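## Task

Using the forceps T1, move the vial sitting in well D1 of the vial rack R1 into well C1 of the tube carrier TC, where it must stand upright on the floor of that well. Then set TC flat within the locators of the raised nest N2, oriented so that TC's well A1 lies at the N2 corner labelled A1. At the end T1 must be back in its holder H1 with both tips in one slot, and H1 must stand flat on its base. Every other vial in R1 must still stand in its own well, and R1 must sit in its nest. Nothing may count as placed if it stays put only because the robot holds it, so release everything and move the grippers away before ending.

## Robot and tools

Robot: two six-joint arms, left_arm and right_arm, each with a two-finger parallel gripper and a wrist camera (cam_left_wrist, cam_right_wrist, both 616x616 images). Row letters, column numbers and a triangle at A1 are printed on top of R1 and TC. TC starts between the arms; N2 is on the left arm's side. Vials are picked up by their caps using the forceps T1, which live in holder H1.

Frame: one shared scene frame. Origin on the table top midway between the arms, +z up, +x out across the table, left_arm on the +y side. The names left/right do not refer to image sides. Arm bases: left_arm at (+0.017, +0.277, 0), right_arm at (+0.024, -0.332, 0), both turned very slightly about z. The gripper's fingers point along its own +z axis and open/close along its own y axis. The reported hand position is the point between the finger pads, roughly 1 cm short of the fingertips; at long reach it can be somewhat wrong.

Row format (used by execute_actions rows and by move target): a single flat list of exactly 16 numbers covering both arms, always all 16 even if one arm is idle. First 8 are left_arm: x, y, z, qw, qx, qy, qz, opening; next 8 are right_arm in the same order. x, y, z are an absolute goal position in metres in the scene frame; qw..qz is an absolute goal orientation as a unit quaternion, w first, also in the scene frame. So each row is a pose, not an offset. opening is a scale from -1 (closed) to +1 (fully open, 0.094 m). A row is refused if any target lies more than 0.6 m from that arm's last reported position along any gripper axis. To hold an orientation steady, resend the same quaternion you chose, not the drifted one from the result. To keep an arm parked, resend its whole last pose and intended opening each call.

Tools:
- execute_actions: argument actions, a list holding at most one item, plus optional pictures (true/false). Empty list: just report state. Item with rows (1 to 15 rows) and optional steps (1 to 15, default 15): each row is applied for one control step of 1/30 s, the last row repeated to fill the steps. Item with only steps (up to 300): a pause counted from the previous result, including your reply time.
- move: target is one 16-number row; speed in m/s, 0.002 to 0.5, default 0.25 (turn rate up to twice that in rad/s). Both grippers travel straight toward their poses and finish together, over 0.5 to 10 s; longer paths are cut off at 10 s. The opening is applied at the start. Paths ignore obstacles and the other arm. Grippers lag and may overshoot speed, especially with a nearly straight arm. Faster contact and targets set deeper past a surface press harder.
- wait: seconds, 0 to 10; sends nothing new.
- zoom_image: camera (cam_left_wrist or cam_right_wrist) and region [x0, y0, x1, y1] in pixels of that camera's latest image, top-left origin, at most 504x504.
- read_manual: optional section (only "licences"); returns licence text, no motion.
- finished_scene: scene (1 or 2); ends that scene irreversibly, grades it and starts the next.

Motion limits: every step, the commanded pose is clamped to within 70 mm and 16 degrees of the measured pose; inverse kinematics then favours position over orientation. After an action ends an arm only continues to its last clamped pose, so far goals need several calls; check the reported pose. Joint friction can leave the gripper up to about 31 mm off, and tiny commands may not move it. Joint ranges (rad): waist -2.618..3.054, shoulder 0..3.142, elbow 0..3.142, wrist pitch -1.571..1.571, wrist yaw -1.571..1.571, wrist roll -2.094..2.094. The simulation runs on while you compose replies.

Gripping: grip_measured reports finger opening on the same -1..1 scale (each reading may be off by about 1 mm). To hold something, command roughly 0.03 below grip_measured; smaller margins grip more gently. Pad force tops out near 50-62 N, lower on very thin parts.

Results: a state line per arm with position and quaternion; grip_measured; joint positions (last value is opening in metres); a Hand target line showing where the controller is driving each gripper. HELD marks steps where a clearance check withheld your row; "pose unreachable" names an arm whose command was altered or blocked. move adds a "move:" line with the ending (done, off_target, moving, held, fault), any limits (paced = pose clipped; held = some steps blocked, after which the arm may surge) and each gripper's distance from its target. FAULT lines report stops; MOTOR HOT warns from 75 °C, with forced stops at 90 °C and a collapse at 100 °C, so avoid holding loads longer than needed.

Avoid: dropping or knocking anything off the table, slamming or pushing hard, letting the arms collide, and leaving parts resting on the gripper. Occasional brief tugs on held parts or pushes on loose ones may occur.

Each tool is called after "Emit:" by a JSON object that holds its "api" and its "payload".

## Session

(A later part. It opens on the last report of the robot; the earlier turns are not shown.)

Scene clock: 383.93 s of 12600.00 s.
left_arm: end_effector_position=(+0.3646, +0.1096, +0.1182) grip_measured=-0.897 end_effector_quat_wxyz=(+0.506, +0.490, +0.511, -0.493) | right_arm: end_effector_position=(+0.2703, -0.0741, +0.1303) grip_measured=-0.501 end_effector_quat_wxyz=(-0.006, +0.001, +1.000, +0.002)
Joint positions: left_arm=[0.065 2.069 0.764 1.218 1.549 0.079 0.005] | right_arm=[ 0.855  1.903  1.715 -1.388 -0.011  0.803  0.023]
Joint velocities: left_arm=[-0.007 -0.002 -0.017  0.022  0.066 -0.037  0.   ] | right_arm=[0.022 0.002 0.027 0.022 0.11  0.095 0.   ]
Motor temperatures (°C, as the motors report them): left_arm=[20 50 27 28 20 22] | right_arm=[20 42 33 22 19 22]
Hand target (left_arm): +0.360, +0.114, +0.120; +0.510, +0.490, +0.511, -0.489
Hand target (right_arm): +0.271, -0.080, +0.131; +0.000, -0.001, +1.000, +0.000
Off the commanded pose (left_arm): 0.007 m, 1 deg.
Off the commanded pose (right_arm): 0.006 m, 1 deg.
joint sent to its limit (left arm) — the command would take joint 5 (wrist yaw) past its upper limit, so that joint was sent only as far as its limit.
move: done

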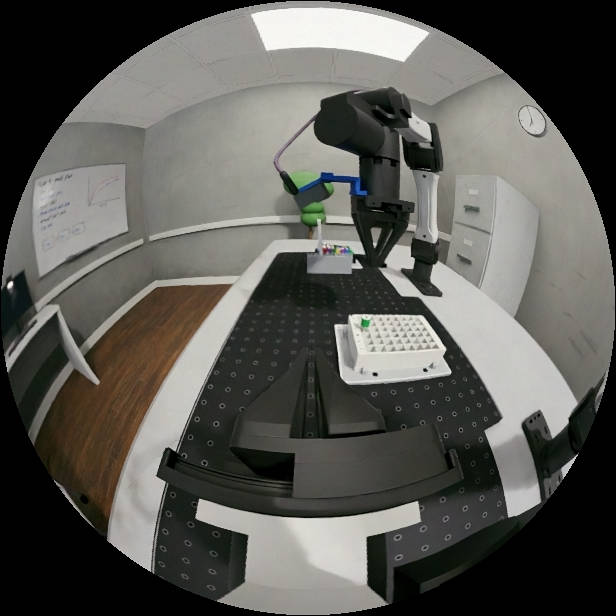

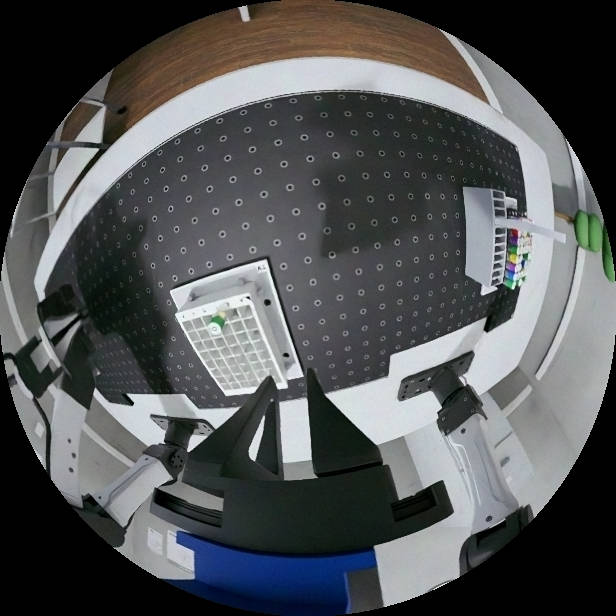

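Emit:
{"api": "move", "payload": {"target": [0.30,0.15,0.17,0.2,0.2,0.94,-0.2,1,0.24,-0.33,0.17,0,0,1,0,-0.5]}}

Emit:
{"api": "move", "payload": {"target": [0.245,-0.002,0.11,0,0,1,0,1,0.24,-0.33,0.17,0,0,1,0,-0.5], "speed": 0.2}}

Emit:
{"api": "zoom_image", "payload": {"camera": "cam_right_wrist", "region": [250,180,450,380]}}

Scene clock: 389.53 s of 12600.00 s.
left_arm: end_effector_position=(+0.3008, +0.1544, +0.1634) grip_measured=+1.000 end_effector_quat_wxyz=(+0.208, +0.203, +0.936, -0.197) | right_arm: end_effector_position=(+0.2525, -0.3301, +0.1706) grip_measured=-0.501 end_effector_quat_wxyz=(+0.006, +0.002, +1.000, +0.001)
Joint positions: left_arm=[-0.139  1.311  1.093 -0.917  0.396  0.147  0.094] | right_arm=[ 0.058  1.408  1.337 -1.487 -0.003  0.009  0.023]
Joint velocities: left_arm=[-0.012 -0.002 -0.002 -0.037 -0.022  0.022  0.   ] | right_arm=[-0.027  0.007 -0.002 -0.022 -0.007  0.11   0.001]
Motor temperatures (°C, as the motors report them): left_arm=[20 49 28 28 20 22] | right_arm=[20 42 33 22 19 22]
Hand target (left_arm): +0.299, +0.152, +0.166; +0.201, +0.204, +0.938, -0.195
Hand target (right_arm): +0.247, -0.333, +0.171; +0.007, +0.000, +1.000, -0.000
Off the commanded pose (left_arm): 0.008 m, 1 deg.
Off the commanded pose (right_arm): 0.013 m, 1 deg.
move: off_target (right_arm)

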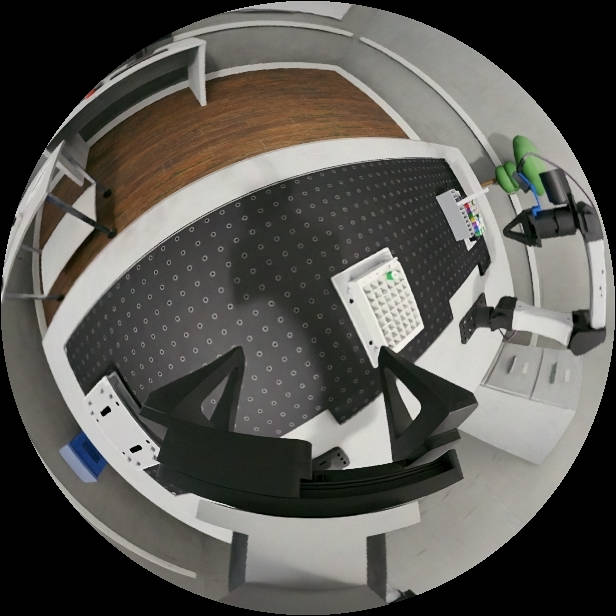

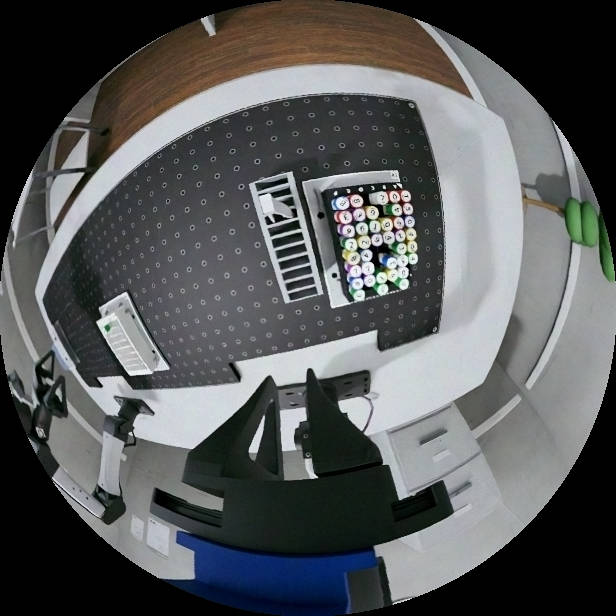

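Scene clock: 391.97 s of 12600.00 s.
left_arm: end_effector_position=(+0.2512, -0.0005, +0.1149) grip_measured=+1.000 end_effector_quat_wxyz=(+0.012, +0.003, +1.000, -0.013) | right_arm: end_effector_position=(+0.2467, -0.3302, +0.1707) grip_measured=-0.501 end_effector_quat_wxyz=(+0.002, +0.002, +1.000, +0.001)
Joint positions: left_arm=[-0.817  1.889  1.635 -1.281 -0.001 -0.863  0.094] | right_arm=[ 0.058  1.394  1.326 -1.499 -0.003  0.009  0.023]
Joint velocities: left_arm=[-0.012  0.007 -0.017  0.007 -0.051 -0.081  0.   ] | right_arm=[ 0.002 -0.002 -0.012  0.007 -0.007 -0.007 -0.   ]
Motor temperatures (°C, as the motors report them): left_arm=[20 49 28 28 20 22] | right_arm=[20 41 33 22 19 22]
Hand target (left_arm): +0.249, -0.002, +0.113; +0.005, +0.003, +1.000, -0.003
Hand target (right_arm): +0.240, -0.330, +0.170; +0.000, -0.000, +1.000, -0.000
Off the commanded pose (left_arm): 0.008 m, 2 deg.
Off the commanded pose (right_arm): 0.007 m, 0 deg.
move: done

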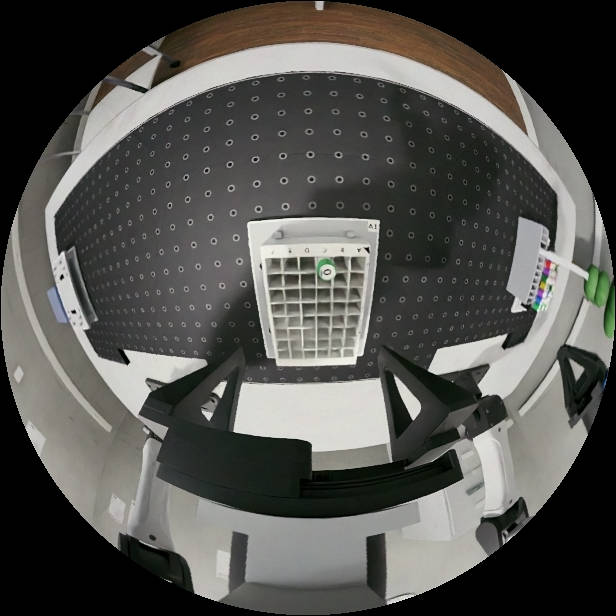

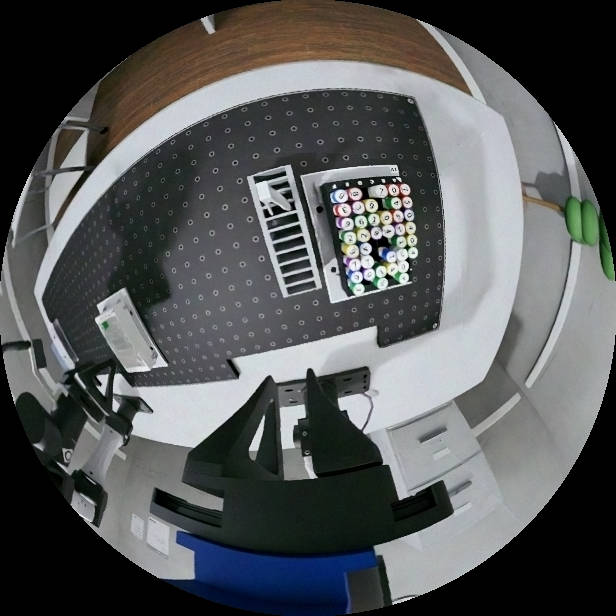

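Region (250, 180, 450, 380) of cam_right_wrist's 616x616 image, scaled by 2.520, with more detail than that image has.

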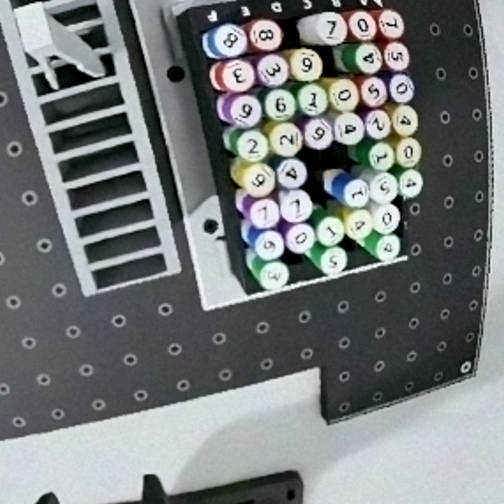

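Emit:
{"api": "execute_actions", "payload": {"actions": [{"rows":[[0.246,-0.007,0.072,0,0,1,0,1,0.24,-0.33,0.17,0,0,1,0,-0.5]],"steps":15}]}}

Scene clock: 393.70 s of 12600.00 s.
left_arm: end_effector_position=(+0.2500, -0.0049, +0.0814) grip_measured=+1.000 end_effector_quat_wxyz=(+0.004, -0.002, +1.000, -0.004) | right_arm: end_effector_position=(+0.2467, -0.3302, +0.1707) grip_measured=-0.501 end_effector_quat_wxyz=(+0.002, +0.002, +1.000, +0.001)
Joint positions: left_arm=[-0.827  1.932  1.56  -1.187 -0.001 -0.883  0.094] | right_arm=[ 0.058  1.394  1.326 -1.499 -0.003  0.009  0.023]
Joint velocities: left_arm=[-0.012 -0.012  0.017  0.037 -0.022 -0.022  0.   ] | right_arm=[-0.017  0.002 -0.012 -0.007 -0.066 -0.007 -0.001]
Motor temperatures (°C, as the motors report them): left_arm=[20 48 29 28 20 22] | right_arm=[20 41 33 22 19 22]
Hand target (left_arm): +0.246, -0.007, +0.072; +0.000, +0.000, +1.000, +0.000
Hand target (right_arm): +0.240, -0.330, +0.170; -0.000, +0.000, +1.000, +0.000
Off the commanded pose (left_arm): 0.010 m, 1 deg.
Off the commanded pose (right_arm): 0.007 m, 0 deg.
Steps of this call (steps 1 to 37: nothing new was sent; steps 38 to 52: all 15 steps of this action). Readings (end_effector_position):
38: left_arm (+0.2512, -0.0009, +0.1117) | right_arm (+0.2467, -0.3302, +0.1707)
39: left_arm (+0.2510, -0.0016, +0.1075) | right_arm (+0.2467, -0.3302, +0.1707)
41: left_arm (+0.2480, -0.0004, +0.0951) | right_arm (+0.2467, -0.3302, +0.1707)
45: left_arm (+0.2470, -0.0013, +0.0816) | right_arm (+0.2467, -0.3302, +0.1707)
52: the state above

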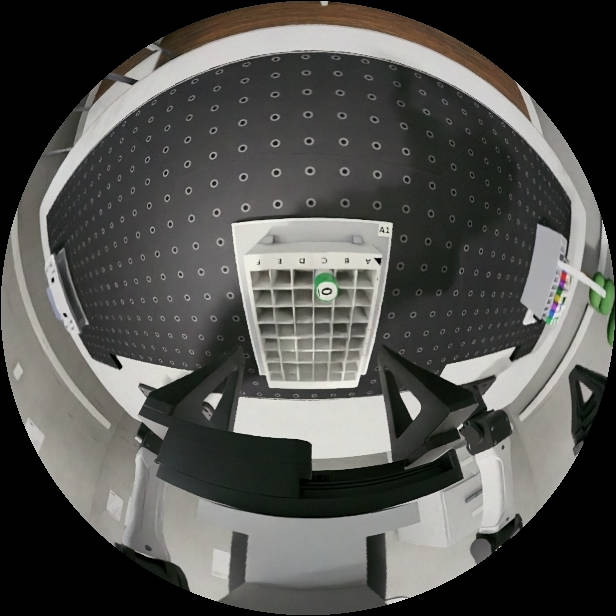

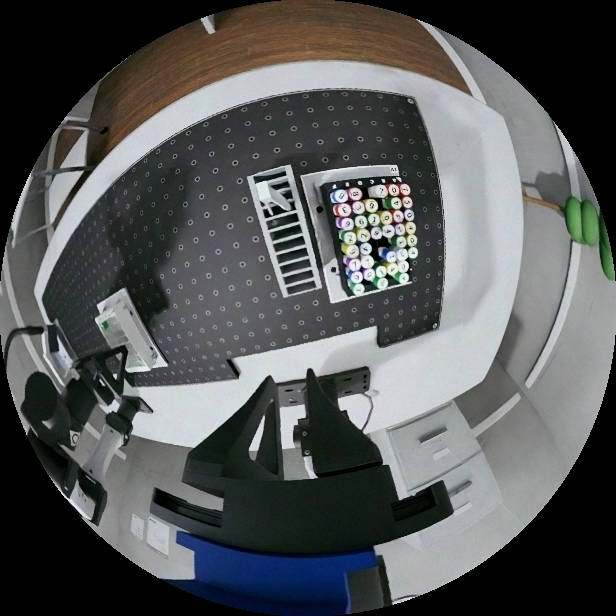

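Centred.

Emit:
{"api": "move", "payload": {"target": [0.246,-0.007,0.030,0,0,1,0,1,0.24,-0.33,0.17,0,0,1,0,-0.5], "speed": 0.05}}

Scene clock: 396.20 s of 12600.00 s.
left_arm: end_effector_position=(+0.2526, -0.0080, +0.0439) grip_measured=+1.000 end_effector_quat_wxyz=(+0.009, -0.002, +1.000, -0.010) | right_arm: end_effector_position=(+0.2467, -0.3302, +0.1707) grip_measured=-0.501 end_effector_quat_wxyz=(+0.002, +0.002, +1.000, +0.001)
Joint positions: left_arm=[-0.827  1.961  1.448 -1.03  -0.001 -0.884  0.094] | right_arm=[ 0.058  1.394  1.326 -1.499 -0.003  0.009  0.023]
Joint velocities: left_arm=[-0.012 -0.022 -0.012 -0.022  0.081 -0.007  0.   ] | right_arm=[ 0.007 -0.007 -0.012  0.095  0.007  0.007  0.   ]
Motor temperatures (°C, as the motors report them): left_arm=[20 48 29 27 20 22] | right_arm=[20 40 33 22 19 22]
Hand target (left_arm): +0.246, -0.007, +0.030; -0.000, +0.000, +1.000, +0.000
Hand target (right_arm): +0.240, -0.330, +0.170; -0.000, +0.000, +1.000, +0.000
Off the commanded pose (left_arm): 0.015 m, 2 deg.
Off the commanded pose (right_arm): 0.007 m, 0 deg.
move: off_target (left_arm)

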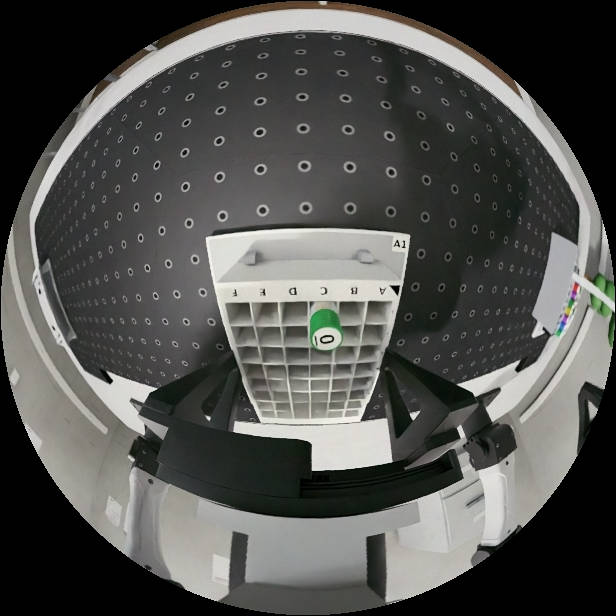

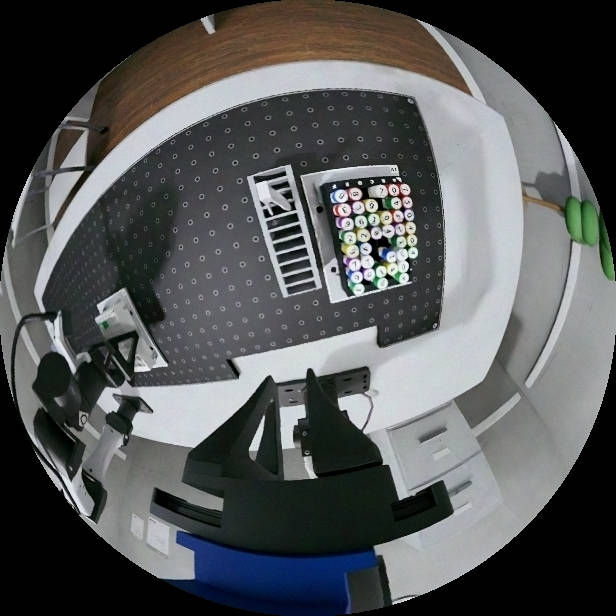

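Emit:
{"api": "execute_actions", "payload": {"actions": [{"rows":[[0.246,-0.007,0.024,0,0,1,0,1,0.24,-0.33,0.17,0,0,1,0,-0.5]],"steps":12}], "pictures": false}}

Emit:
{"api": "execute_actions", "payload": {"actions": [{"rows":[[0.246,-0.007,0.024,0,0,1,0,0.9,0.24,-0.33,0.17,0,0,1,0,-0.5],[0.246,-0.007,0.024,0,0,1,0,0.85,0.24,-0.33,0.17,0,0,1,0,-0.5],[0.246,-0.007,0.024,0,0,1,0,0.82,0.24,-0.33,0.17,0,0,1,0,-0.5],[0.246,-0.007,0.024,0,0,1,0,0.78,0.24,-0.33,0.17,0,0,1,0,-0.5]],"steps":12}]}}

Scene clock: 399.10 s of 12600.00 s.
left_arm: end_effector_position=(+0.2533, -0.0089, +0.0407) grip_measured=+1.000 end_effector_quat_wxyz=(+0.012, -0.002, +1.000, -0.014) | right_arm: end_effector_position=(+0.2467, -0.3302, +0.1707) grip_measured=-0.501 end_effector_quat_wxyz=(+0.002, +0.002, +1.000, +0.001)
Joint positions: left_arm=[-0.827  1.961  1.435 -1.008 -0.001 -0.885  0.094] | right_arm=[ 0.058  1.394  1.326 -1.499 -0.003  0.009  0.023]
Joint velocities: left_arm=[-0.007  0.007 -0.022  0.022 -0.037 -0.022  0.   ] | right_arm=[ 0.017  0.002 -0.007  0.022 -0.066  0.007 -0.001]
Motor temperatures (°C, as the motors report them): left_arm=[20 48 29 27 20 22] | right_arm=[20 40 33 22 19 22]
Hand target (left_arm): +0.246, -0.007, +0.025; +0.000, +0.000, +1.000, +0.000
Hand target (right_arm): +0.240, -0.330, +0.170; -0.000, +0.000, +1.000, +0.000
Off the commanded pose (left_arm): 0.018 m, 2 deg.
Off the commanded pose (right_arm): 0.007 m, 0 deg.
Steps of this call (steps 1 to 75: nothing new was sent; steps 76 to 87: all 12 steps of this action). Readings (end_effector_position):
76: left_arm (+0.2530, -0.0085, +0.0434) | right_arm (+0.2467, -0.3302, +0.1707)
77: left_arm (+0.2531, -0.0086, +0.0428) | right_arm (+0.2467, -0.3302, +0.1707)
79: left_arm (+0.2527, -0.0082, +0.0413) | right_arm (+0.2467, -0.3302, +0.1707)
83: left_arm (+0.2527, -0.0082, +0.0407) | right_arm (+0.2467, -0.3302, +0.1707)
87: the state above

Scene clock: 399.50 s of 12600.00 s.
left_arm: end_effector_position=(+0.2535, -0.0077, +0.0404) grip_measured=+0.807 end_effector_quat_wxyz=(+0.013, -0.003, +1.000, -0.011) | right_arm: end_effector_position=(+0.2467, -0.3302, +0.1707) grip_measured=-0.501 end_effector_quat_wxyz=(+0.002, +0.002, +1.000, +0.001)
Joint positions: left_arm=[-0.827  1.962  1.435 -1.011 -0.007 -0.885  0.085] | right_arm=[ 0.058  1.394  1.326 -1.499 -0.003  0.009  0.023]
Joint velocities: left_arm=[-0.017  0.007 -0.007  0.007  0.051 -0.066 -0.001] | right_arm=[-0.012  0.002  0.022  0.007  0.007  0.007 -0.002]
Motor temperatures (°C, as the motors report them): left_arm=[20 48 29 27 20 22] | right_arm=[20 39 33 22 19 22]
Hand target (left_arm): +0.246, -0.007, +0.025; +0.000, +0.000, +1.000, +0.000
Hand target (right_arm): +0.240, -0.330, +0.170; -0.000, +0.000, +1.000, +0.000
Off the commanded pose (left_arm): 0.018 m, 2 deg.
Off the commanded pose (right_arm): 0.007 m, 0 deg.
Steps of this call (steps 1 to 12: all 12 steps of this action). Readings (end_effector_position):
1: left_arm (+0.2533, -0.0090, +0.0407) | right_arm (+0.2467, -0.3302, +0.1707)
2: left_arm (+0.2535, -0.0088, +0.0407) | right_arm (+0.2467, -0.3302, +0.1707)
4: left_arm (+0.2535, -0.0077, +0.0404) | right_arm (+0.2467, -0.3302, +0.1707)
8: left_arm (+0.2535, -0.0077, +0.0404) | right_arm (+0.2467, -0.3302, +0.1707)
12: the state above

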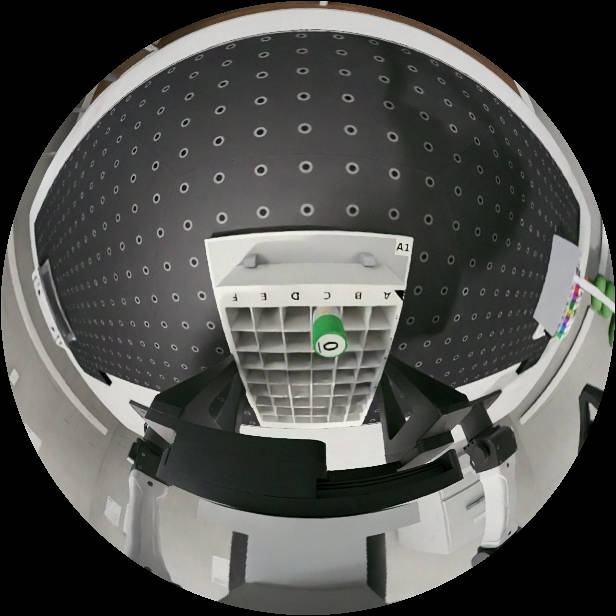

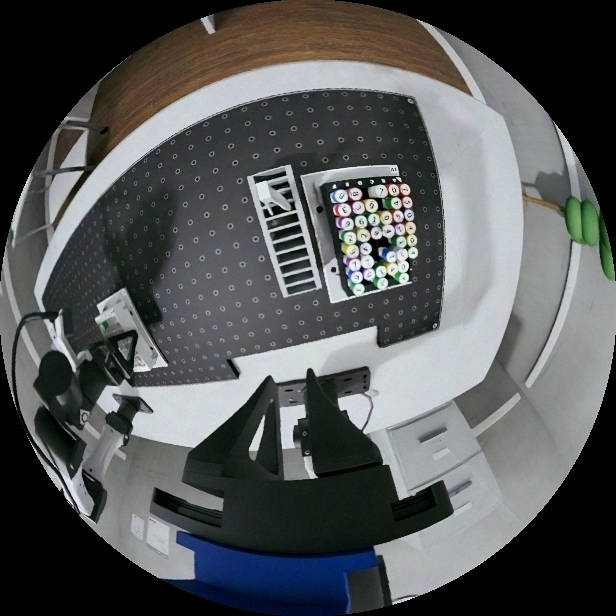

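Emit:
{"api": "move", "payload": {"target": [0.253,-0.007,0.145,0,0,1,0,0.775,0.24,-0.33,0.17,0,0,1,0,-0.5], "speed": 0.1}}

Emit:
{"api": "move", "payload": {"target": [0.30,0.25,0.16,0,0,1,0,0.775,0.28,-0.1,0.2,0.5,-0.5,0.5,0.5,-0.5], "speed": 0.15}}

Emit:
{"api": "move", "payload": {"target": [0.285,0.47,0.155,0,0,1,0,0.775,0.28,0.12,0.12,0.5,-0.5,0.5,0.5,-0.5], "speed": 0.15}}

Scene clock: 403.80 s of 12600.00 s.
left_arm: end_effector_position=(+0.2536, -0.0075, +0.1371) grip_measured=+0.807 end_effector_quat_wxyz=(+0.002, -0.001, +1.000, +0.004) | right_arm: end_effector_position=(+0.2467, -0.3302, +0.1707) grip_measured=-0.501 end_effector_quat_wxyz=(+0.002, +0.002, +1.000, +0.001)
Joint positions: left_arm=[-0.827  1.962  1.823 -1.436 -0.008 -0.883  0.085] | right_arm=[ 0.058  1.394  1.326 -1.499 -0.003  0.009  0.023]
Joint velocities: left_arm=[ 0.007 -0.007 -0.007 -0.022  0.037 -0.037 -0.   ] | right_arm=[-0.002  0.012 -0.012  0.037 -0.037 -0.066 -0.002]
Motor temperatures (°C, as the motors report them): left_arm=[20 48 29 26 20 22] | right_arm=[20 39 32 22 19 22]
Hand target (left_arm): +0.253, -0.007, +0.145; +0.000, +0.000, +1.000, -0.000
Hand target (right_arm): +0.240, -0.330, +0.170; -0.000, +0.000, +1.000, +0.000
Off the commanded pose (left_arm): 0.008 m, 1 deg.
Off the commanded pose (right_arm): 0.007 m, 0 deg.
move: done

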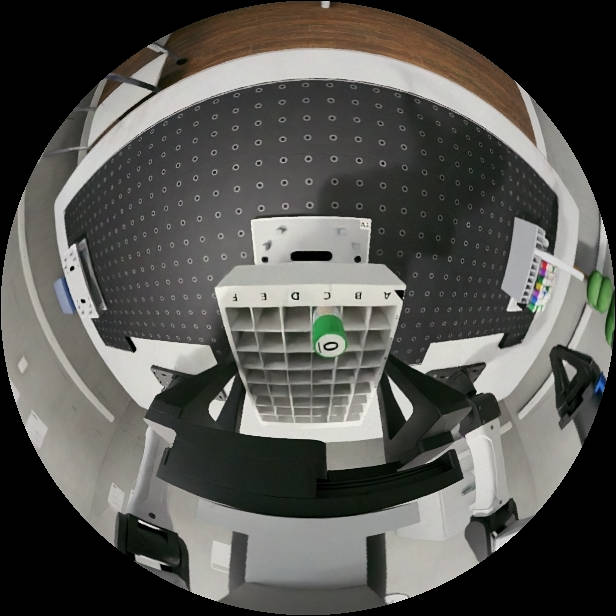

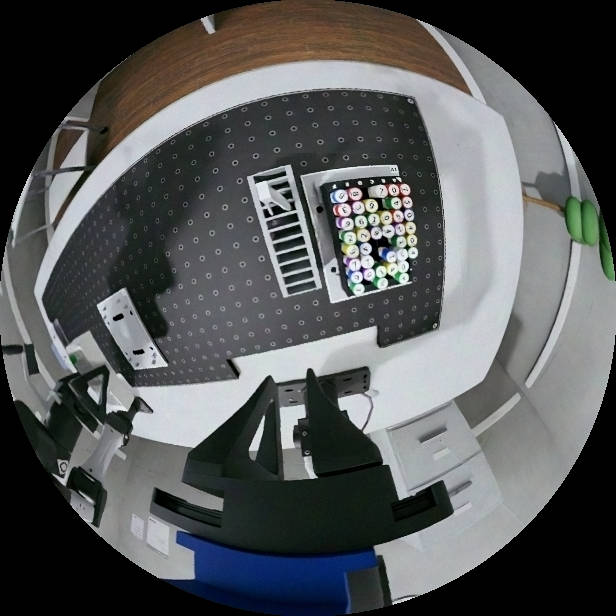

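Scene clock: 411.67 s of 12600.00 s.
left_arm: end_effector_position=(+0.3022, +0.2456, +0.1558) grip_measured=+0.807 end_effector_quat_wxyz=(+0.002, +0.002, +1.000, +0.004) | right_arm: end_effector_position=(+0.2762, -0.1043, +0.2082) grip_measured=-0.501 end_effector_quat_wxyz=(+0.499, -0.510, +0.498, +0.493)
Joint positions: left_arm=[-0.062  1.63   1.488 -1.425 -0.008 -0.111  0.085] | right_arm=[ 0.269  1.457  0.534  0.845 -1.359 -0.094  0.023]
Joint velocities: left_arm=[ 0.002 -0.002  0.002  0.007  0.051 -0.022  0.   ] | right_arm=[ 0.012  0.022 -0.007  0.154 -0.007  0.095  0.   ]
Motor temperatures (°C, as the motors report them): left_arm=[20 49 29 26 20 22] | right_arm=[20 37 32 23 19 22]
Hand target (left_arm): +0.294, +0.250, +0.158; -0.005, -0.000, +1.000, +0.005
Hand target (right_arm): +0.271, -0.102, +0.201; +0.489, -0.508, +0.500, +0.502
Off the commanded pose (left_arm): 0.006 m, 1 deg.
Off the commanded pose (right_arm): 0.010 m, 1 deg.
move: done

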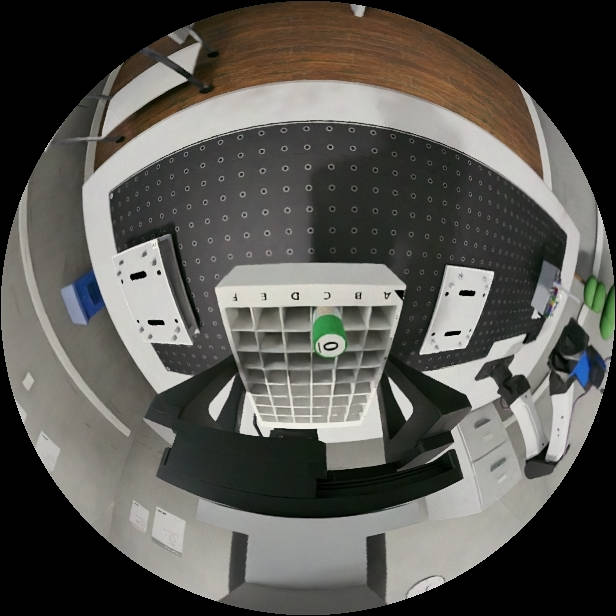

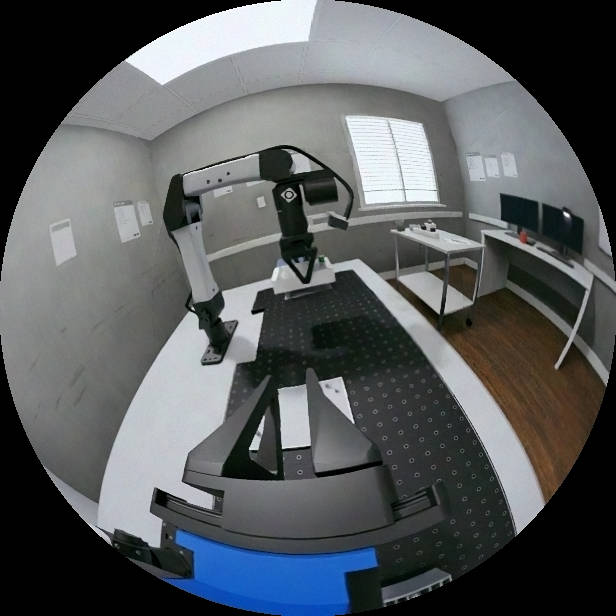

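Scene clock: 413.80 s of 12600.00 s.
left_arm: end_effector_position=(+0.2817, +0.4655, +0.1544) grip_measured=+0.807 end_effector_quat_wxyz=(+0.000, -0.001, +1.000, +0.005) | right_arm: end_effector_position=(+0.2724, +0.1149, +0.1123) grip_measured=-0.501 end_effector_quat_wxyz=(-0.490, +0.503, -0.508, -0.499)
Joint positions: left_arm=[ 0.666  1.773  1.645 -1.437 -0.008  0.61   0.085] | right_arm=[ 0.886  2.156  0.894  1.232 -0.743 -0.007  0.023]
Joint velocities: left_arm=[-0.007  0.007 -0.012 -0.066 -0.007  0.066  0.   ] | right_arm=[ 0.017 -0.002 -0.017 -0.022  0.022 -0.051  0.   ]
Motor temperatures (°C, as the motors report them): left_arm=[20 48 29 26 20 22] | right_arm=[20 37 32 24 19 22]
Hand target (left_arm): +0.281, +0.467, +0.156; -0.006, +0.000, +1.000, +0.001
Hand target (right_arm): +0.276, +0.120, +0.119; +0.500, -0.499, +0.500, +0.501
Off the commanded pose (left_arm): 0.006 m, 1 deg.
Off the commanded pose (right_arm): 0.012 m, 2 deg.
move: off_target (right_arm)

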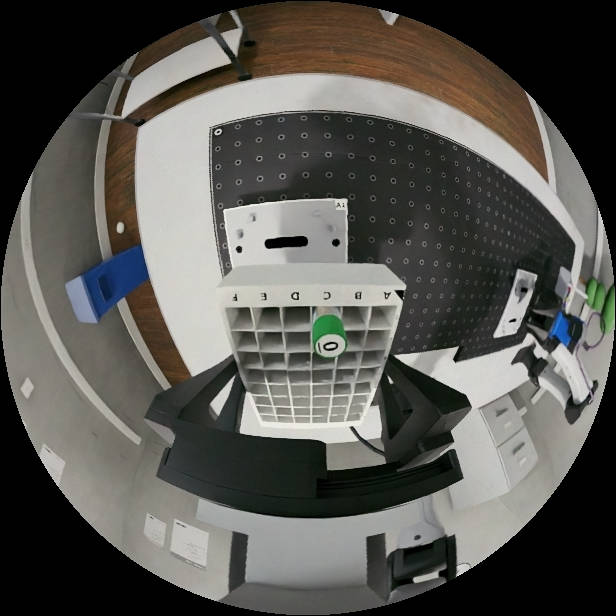

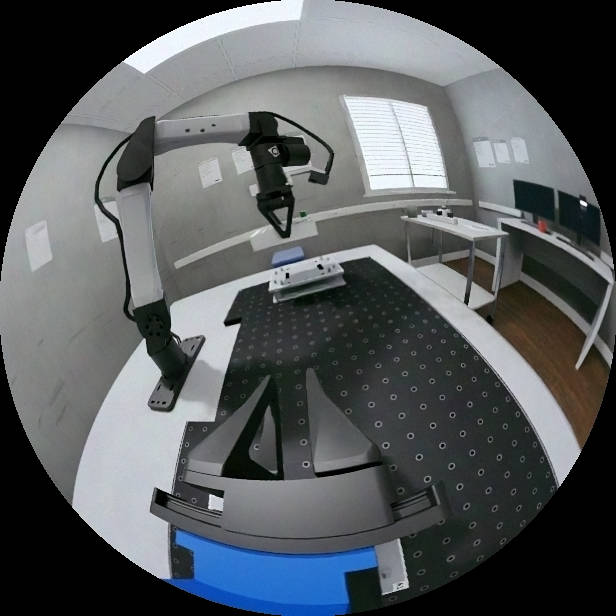

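Emit:
{"api": "execute_actions", "payload": {"actions": [{"rows":[[0.299,0.494,0.150,0,0,1,0,0.775,0.276,0.12,0.119,0.5,-0.5,0.5,0.5,-0.5]],"steps":15}], "pictures": false}}

Emit:
{"api": "move", "payload": {"target": [0.299,0.494,0.085,0,0,1,0,0.775,0.276,0.12,0.119,0.5,-0.5,0.5,0.5,-0.5], "speed": 0.05}}

Emit:
{"api": "zoom_image", "payload": {"camera": "cam_left_wrist", "region": [190,200,430,320]}}

Emit:
{"api": "zoom_image", "payload": {"camera": "cam_right_wrist", "region": [240,200,370,320]}}

Scene clock: 416.77 s of 12600.00 s.
left_arm: end_effector_position=(+0.2971, +0.4905, +0.1457) grip_measured=+0.807 end_effector_quat_wxyz=(-0.004, -0.000, +1.000, -0.001) | right_arm: end_effector_position=(+0.2727, +0.1149, +0.1123) grip_measured=-0.501 end_effector_quat_wxyz=(-0.490, +0.503, -0.508, -0.499)
Joint positions: left_arm=[ 0.701  1.893  1.763 -1.448 -0.004  0.647  0.085] | right_arm=[ 0.886  2.156  0.894  1.232 -0.741 -0.007  0.023]
Joint velocities: left_arm=[-0.027 -0.017  0.002 -0.037 -0.007 -0.007  0.   ] | right_arm=[ 0.002  0.012 -0.007  0.022  0.022  0.007 -0.001]
Motor temperatures (°C, as the motors report them): left_arm=[20 48 30 26 20 22] | right_arm=[20 37 33 25 19 22]
Hand target (left_arm): +0.299, +0.494, +0.150; -0.000, +0.000, +1.000, +0.000
Hand target (right_arm): +0.276, +0.120, +0.119; +0.500, -0.500, +0.500, +0.500
Off the commanded pose (left_arm): 0.006 m, 0 deg.
Off the commanded pose (right_arm): 0.009 m, 2 deg.
Steps of this call (steps 1 to 74: nothing new was sent; steps 75 to 89: all 15 steps of this action). Readings (end_effector_position):
75: left_arm (+0.2822, +0.4666, +0.1551) | right_arm (+0.2727, +0.1149, +0.1123)
76: left_arm (+0.2860, +0.4714, +0.1564) | right_arm (+0.2727, +0.1149, +0.1123)
78: left_arm (+0.2943, +0.4838, +0.1547) | right_arm (+0.2727, +0.1149, +0.1123)
82: left_arm (+0.2970, +0.4905, +0.1466) | right_arm (+0.2727, +0.1149, +0.1123)
89: the state above

Scene clock: 418.70 s of 12600.00 s.
left_arm: end_effector_position=(+0.3016, +0.4939, +0.0938) grip_measured=+0.807 end_effector_quat_wxyz=(+0.004, +0.000, +1.000, +0.006) | right_arm: end_effector_position=(+0.2728, +0.1149, +0.1123) grip_measured=-0.501 end_effector_quat_wxyz=(+0.490, -0.503, +0.508, +0.499)
Joint positions: left_arm=[ 0.701  1.893  1.557 -1.221 -0.004  0.649  0.085] | right_arm=[ 0.886  2.156  0.894  1.232 -0.741 -0.007  0.023]
Joint velocities: left_arm=[-0.027 -0.002 -0.007  0.007 -0.022  0.037 -0.   ] | right_arm=[-0.012  0.002  0.007  0.022  0.022 -0.022 -0.001]
Motor temperatures (°C, as the motors report them): left_arm=[20 48 30 25 20 22] | right_arm=[20 37 33 25 19 22]
Hand target (left_arm): +0.299, +0.494, +0.085; -0.000, -0.000, +1.000, -0.000
Hand target (right_arm): +0.276, +0.120, +0.119; +0.500, -0.500, +0.500, +0.500
Off the commanded pose (left_arm): 0.009 m, 1 deg.
Off the commanded pose (right_arm): 0.009 m, 2 deg.
move: done

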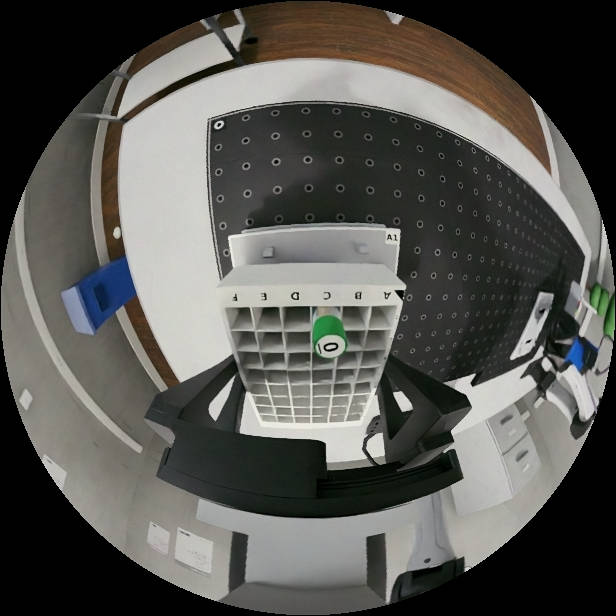

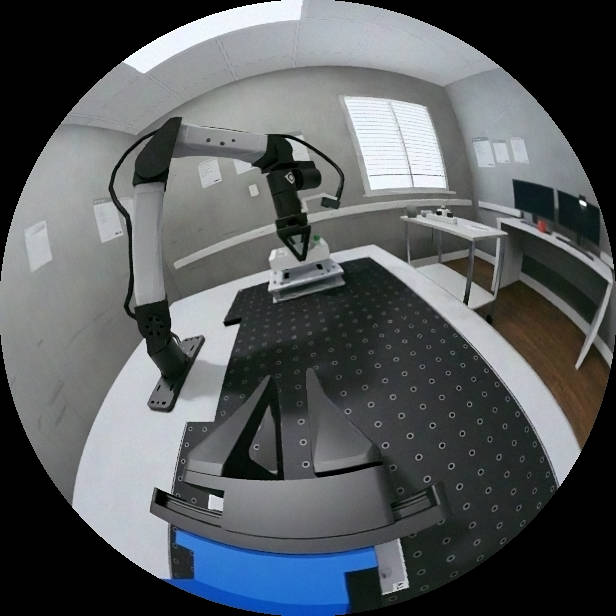

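Region (190, 200, 430, 320) of cam_left_wrist's 616x616 image, scaled by 2.100, with more detail than that image has.

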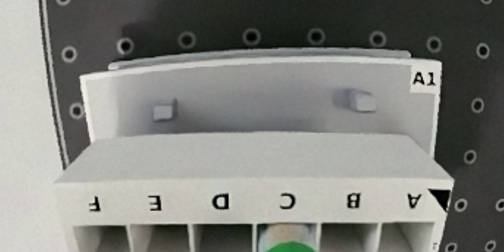

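Region (240, 200, 370, 320) of cam_right_wrist's 616x616 image, scaled by 3.877, with more detail than that image has; it fills the top 465 rows of this view, and the rest is white.

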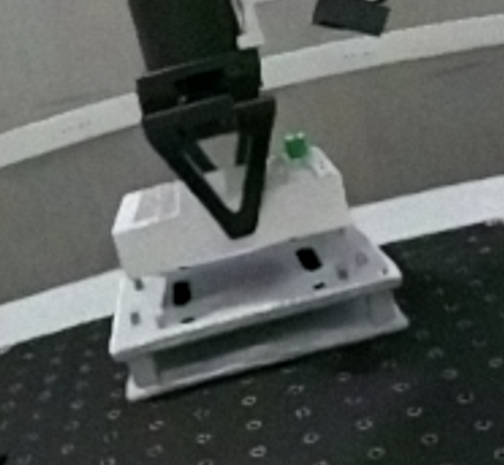

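Emit:
{"api": "execute_actions", "payload": {"actions": [{"rows":[[0.299,0.482,0.085,0,-0.026,1,0,0.775,0.276,0.12,0.119,0.5,-0.5,0.5,0.5,-0.5]],"steps":15}]}}

Emit:
{"api": "zoom_image", "payload": {"camera": "cam_left_wrist", "region": [190,200,430,320]}}

Scene clock: 422.40 s of 12600.00 s.
left_arm: end_effector_position=(+0.2978, +0.4869, +0.0853) grip_measured=+0.807 end_effector_quat_wxyz=(-0.005, -0.027, +1.000, -0.001) | right_arm: end_effector_position=(+0.2728, +0.1149, +0.1123) grip_measured=-0.501 end_effector_quat_wxyz=(+0.490, -0.503, +0.508, +0.499)
Joint positions: left_arm=[ 0.692  1.891  1.52  -1.209 -0.004  0.585  0.085] | right_arm=[ 0.886  2.156  0.894  1.232 -0.741 -0.007  0.023]
Joint velocities: left_arm=[ 0.012 -0.002 -0.027  0.051 -0.037 -0.11  -0.001] | right_arm=[ 0.012 -0.012 -0.002  0.007 -0.081 -0.007  0.   ]
Motor temperatures (°C, as the motors report them): left_arm=[20 48 30 25 20 22] | right_arm=[20 37 33 26 19 22]
Hand target (left_arm): +0.299, +0.482, +0.085; +0.000, -0.026, +1.000, +0.000
Hand target (right_arm): +0.276, +0.120, +0.119; +0.500, -0.500, +0.500, +0.500
Off the commanded pose (left_arm): 0.005 m, 1 deg.
Off the commanded pose (right_arm): 0.009 m, 2 deg.
Steps of this call (steps 1 to 90: nothing new was sent; then 0.20 s passed at rest; steps 91 to 105: all 15 steps of this action). Readings (end_effector_position):
91: left_arm (+0.3016, +0.4937, +0.0928) | right_arm (+0.2728, +0.1149, +0.1123)
92: left_arm (+0.3011, +0.4926, +0.0914) | right_arm (+0.2728, +0.1149, +0.1123)
94: left_arm (+0.2986, +0.4893, +0.0876) | right_arm (+0.2728, +0.1149, +0.1123)
98: left_arm (+0.2973, +0.4866, +0.0853) | right_arm (+0.2728, +0.1149, +0.1123)
105: the state above

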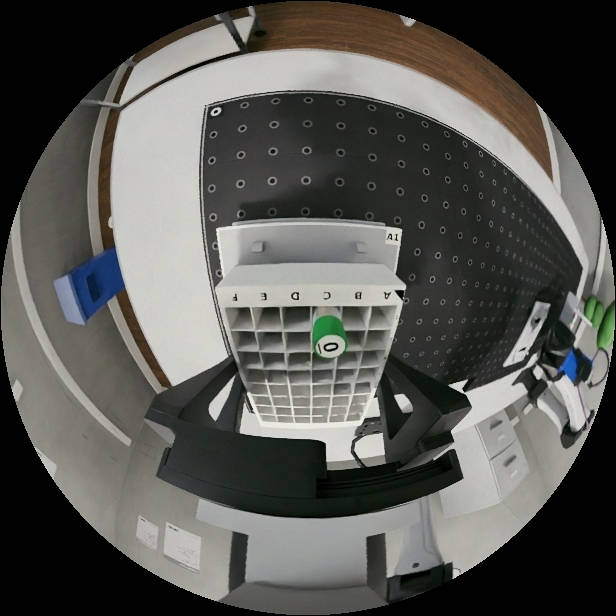

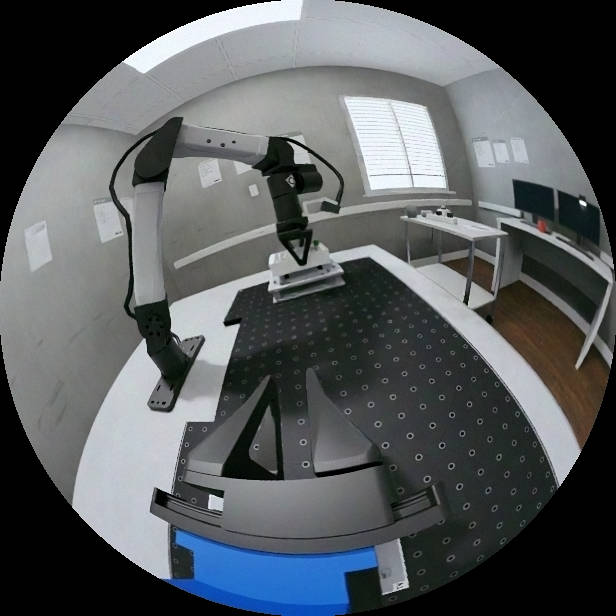

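Region (190, 200, 430, 320) of cam_left_wrist's 616x616 image, scaled by 2.100, with more detail than that image has.

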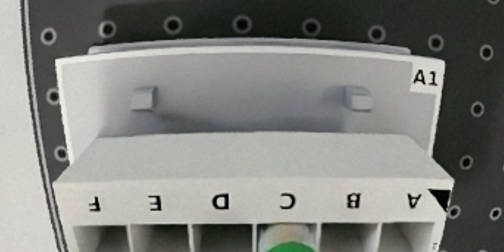

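Emit:
{"api": "execute_actions", "payload": {"actions": [{"rows":[[0.305,0.484,0.074,0.008,-0.026,1,0,0.775,0.276,0.12,0.119,0.5,-0.5,0.5,0.5,-0.5]],"steps":15}]}}

Emit:
{"api": "zoom_image", "payload": {"camera": "cam_left_wrist", "region": [190,200,430,320]}}

Emit:
{"api": "zoom_image", "payload": {"camera": "cam_right_wrist", "region": [250,220,360,320]}}

Scene clock: 424.93 s of 12600.00 s.
left_arm: end_effector_position=(+0.3037, +0.4897, +0.0804) grip_measured=+0.807 end_effector_quat_wxyz=(+0.009, -0.029, +1.000, +0.004) | right_arm: end_effector_position=(+0.2728, +0.1149, +0.1123) grip_measured=-0.501 end_effector_quat_wxyz=(+0.490, -0.503, +0.508, +0.499)
Joint positions: left_arm=[ 0.692  1.891  1.5   -1.16   0.004  0.581  0.085] | right_arm=[ 0.886  2.156  0.894  1.232 -0.741 -0.007  0.023]
Joint velocities: left_arm=[-0.012 -0.002  0.002  0.037 -0.007 -0.051 -0.001] | right_arm=[ 0.002 -0.007  0.002  0.095 -0.051 -0.081 -0.001]
Motor temperatures (°C, as the motors report them): left_arm=[20 49 30 25 20 22] | right_arm=[20 37 33 26 19 22]
Hand target (left_arm): +0.305, +0.484, +0.074; +0.008, -0.026, +1.000, -0.000
Hand target (right_arm): +0.276, +0.120, +0.119; +0.500, -0.500, +0.500, +0.500
Off the commanded pose (left_arm): 0.009 m, 1 deg.
Off the commanded pose (right_arm): 0.009 m, 2 deg.
Steps of this call (steps 1 to 61: nothing new was sent; steps 62 to 76: all 15 steps of this action). Readings (end_effector_position):
62: left_arm (+0.2984, +0.4872, +0.0845) | right_arm (+0.2728, +0.1149, +0.1123)
63: left_arm (+0.2994, +0.4876, +0.0835) | right_arm (+0.2728, +0.1149, +0.1123)
65: left_arm (+0.3004, +0.4879, +0.0813) | right_arm (+0.2728, +0.1149, +0.1123)
69: left_arm (+0.3019, +0.4885, +0.0803) | right_arm (+0.2728, +0.1149, +0.1123)
76: the state above

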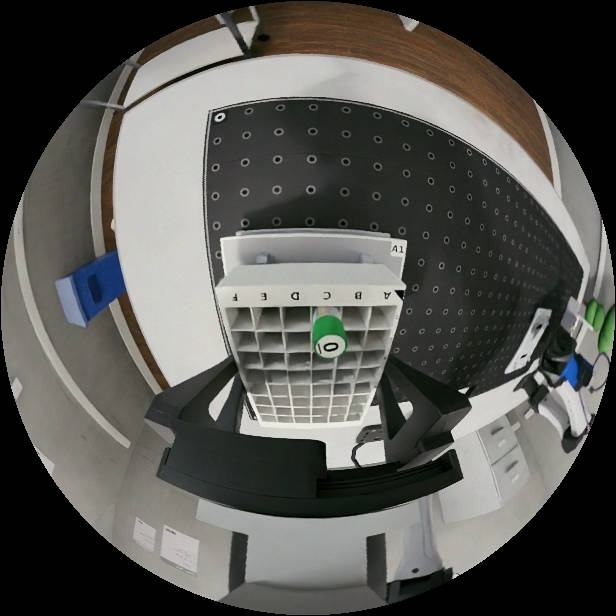

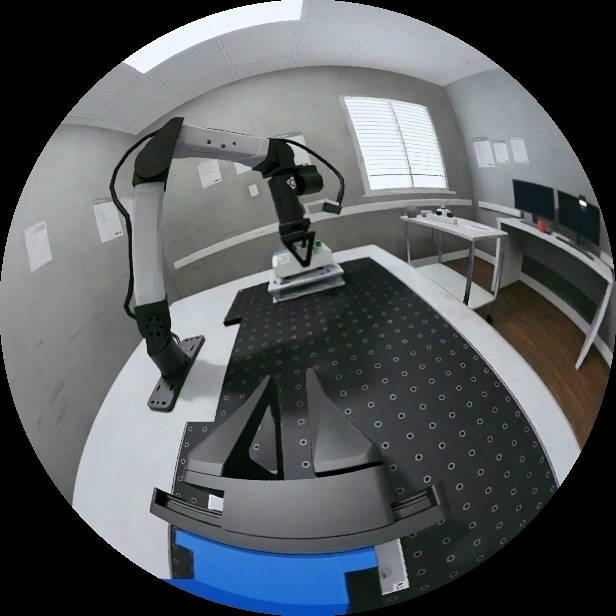

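Region (190, 200, 430, 320) of cam_left_wrist's 616x616 image, scaled by 2.100, with more detail than that image has.

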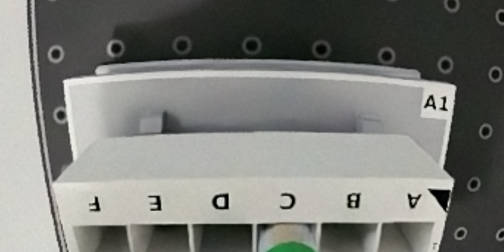

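Region (250, 220, 360, 320) of cam_right_wrist's 616x616 image, scaled by 4.582, with more detail than that image has; it fills the top 458 rows of this view, and the rest is white.

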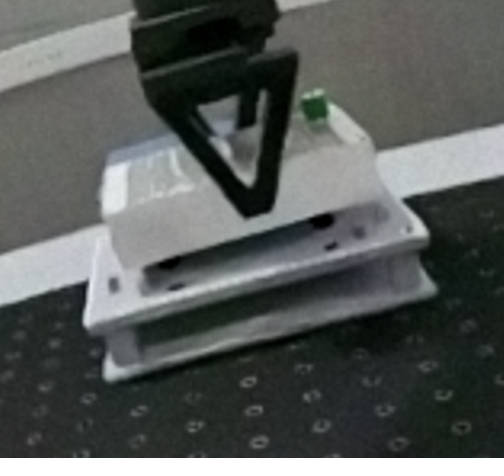

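Emit:
{"api": "execute_actions", "payload": {"actions": [{"rows":[[0.302,0.481,0.074,0.002,-0.026,1,0,0.775,0.276,0.12,0.119,0.5,-0.5,0.5,0.5,-0.5]],"steps":15}]}}

Emit:
{"api": "zoom_image", "payload": {"camera": "cam_left_wrist", "region": [190,200,430,320]}}

Scene clock: 426.87 s of 12600.00 s.
left_arm: end_effector_position=(+0.3053, +0.4882, +0.0804) grip_measured=+0.807 end_effector_quat_wxyz=(+0.010, -0.028, +1.000, +0.004) | right_arm: end_effector_position=(+0.2728, +0.1149, +0.1123) grip_measured=-0.501 end_effector_quat_wxyz=(+0.490, -0.503, +0.508, +0.499)
Joint positions: left_arm=[ 0.686  1.891  1.5   -1.159  0.004  0.576  0.085] | right_arm=[ 0.886  2.156  0.894  1.232 -0.741 -0.007  0.023]
Joint velocities: left_arm=[-0.017 -0.002  0.002 -0.007 -0.066  0.007 -0.   ] | right_arm=[-0.012 -0.017  0.012 -0.022  0.007  0.022  0.   ]
Motor temperatures (°C, as the motors report them): left_arm=[20 49 30 25 20 22] | right_arm=[20 37 33 27 19 22]
Hand target (left_arm): +0.302, +0.481, +0.074; +0.002, -0.026, +1.000, -0.000
Hand target (right_arm): +0.276, +0.120, +0.119; +0.500, -0.500, +0.500, +0.500
Off the commanded pose (left_arm): 0.010 m, 1 deg.
Off the commanded pose (right_arm): 0.009 m, 2 deg.
Steps of this call (steps 1 to 43: nothing new was sent; steps 44 to 58: all 15 steps of this action). Readings (end_effector_position):
44: left_arm (+0.3041, +0.4898, +0.0804) | right_arm (+0.2728, +0.1149, +0.1123)
45: left_arm (+0.3043, +0.4896, +0.0804) | right_arm (+0.2728, +0.1149, +0.1123)
47: left_arm (+0.3049, +0.4888, +0.0804) | right_arm (+0.2728, +0.1149, +0.1123)
51: left_arm (+0.3053, +0.4882, +0.0804) | right_arm (+0.2728, +0.1149, +0.1123)
58: the state above

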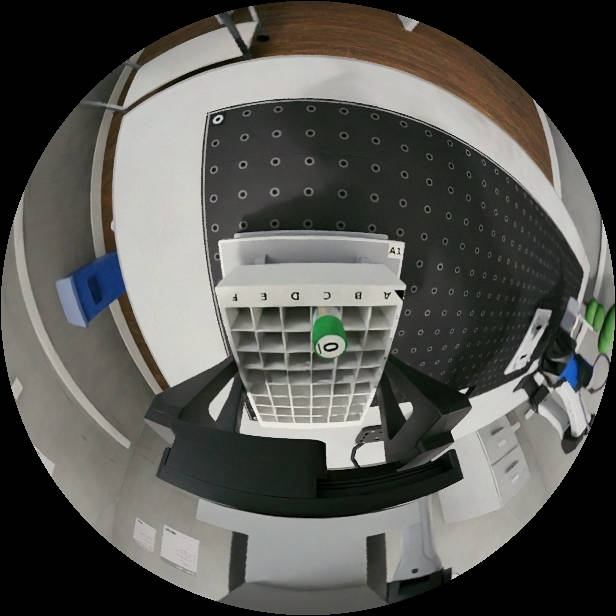

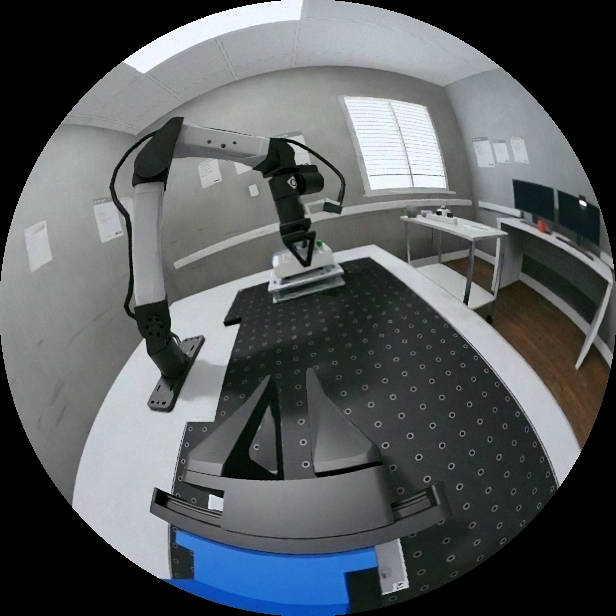

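Region (190, 200, 430, 320) of cam_left_wrist's 616x616 image, scaled by 2.100, with more detail than that image has.

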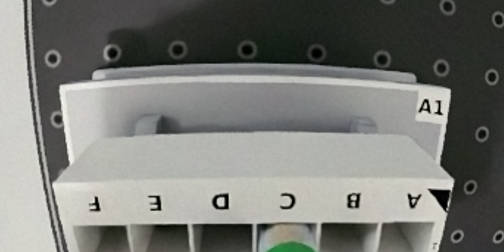

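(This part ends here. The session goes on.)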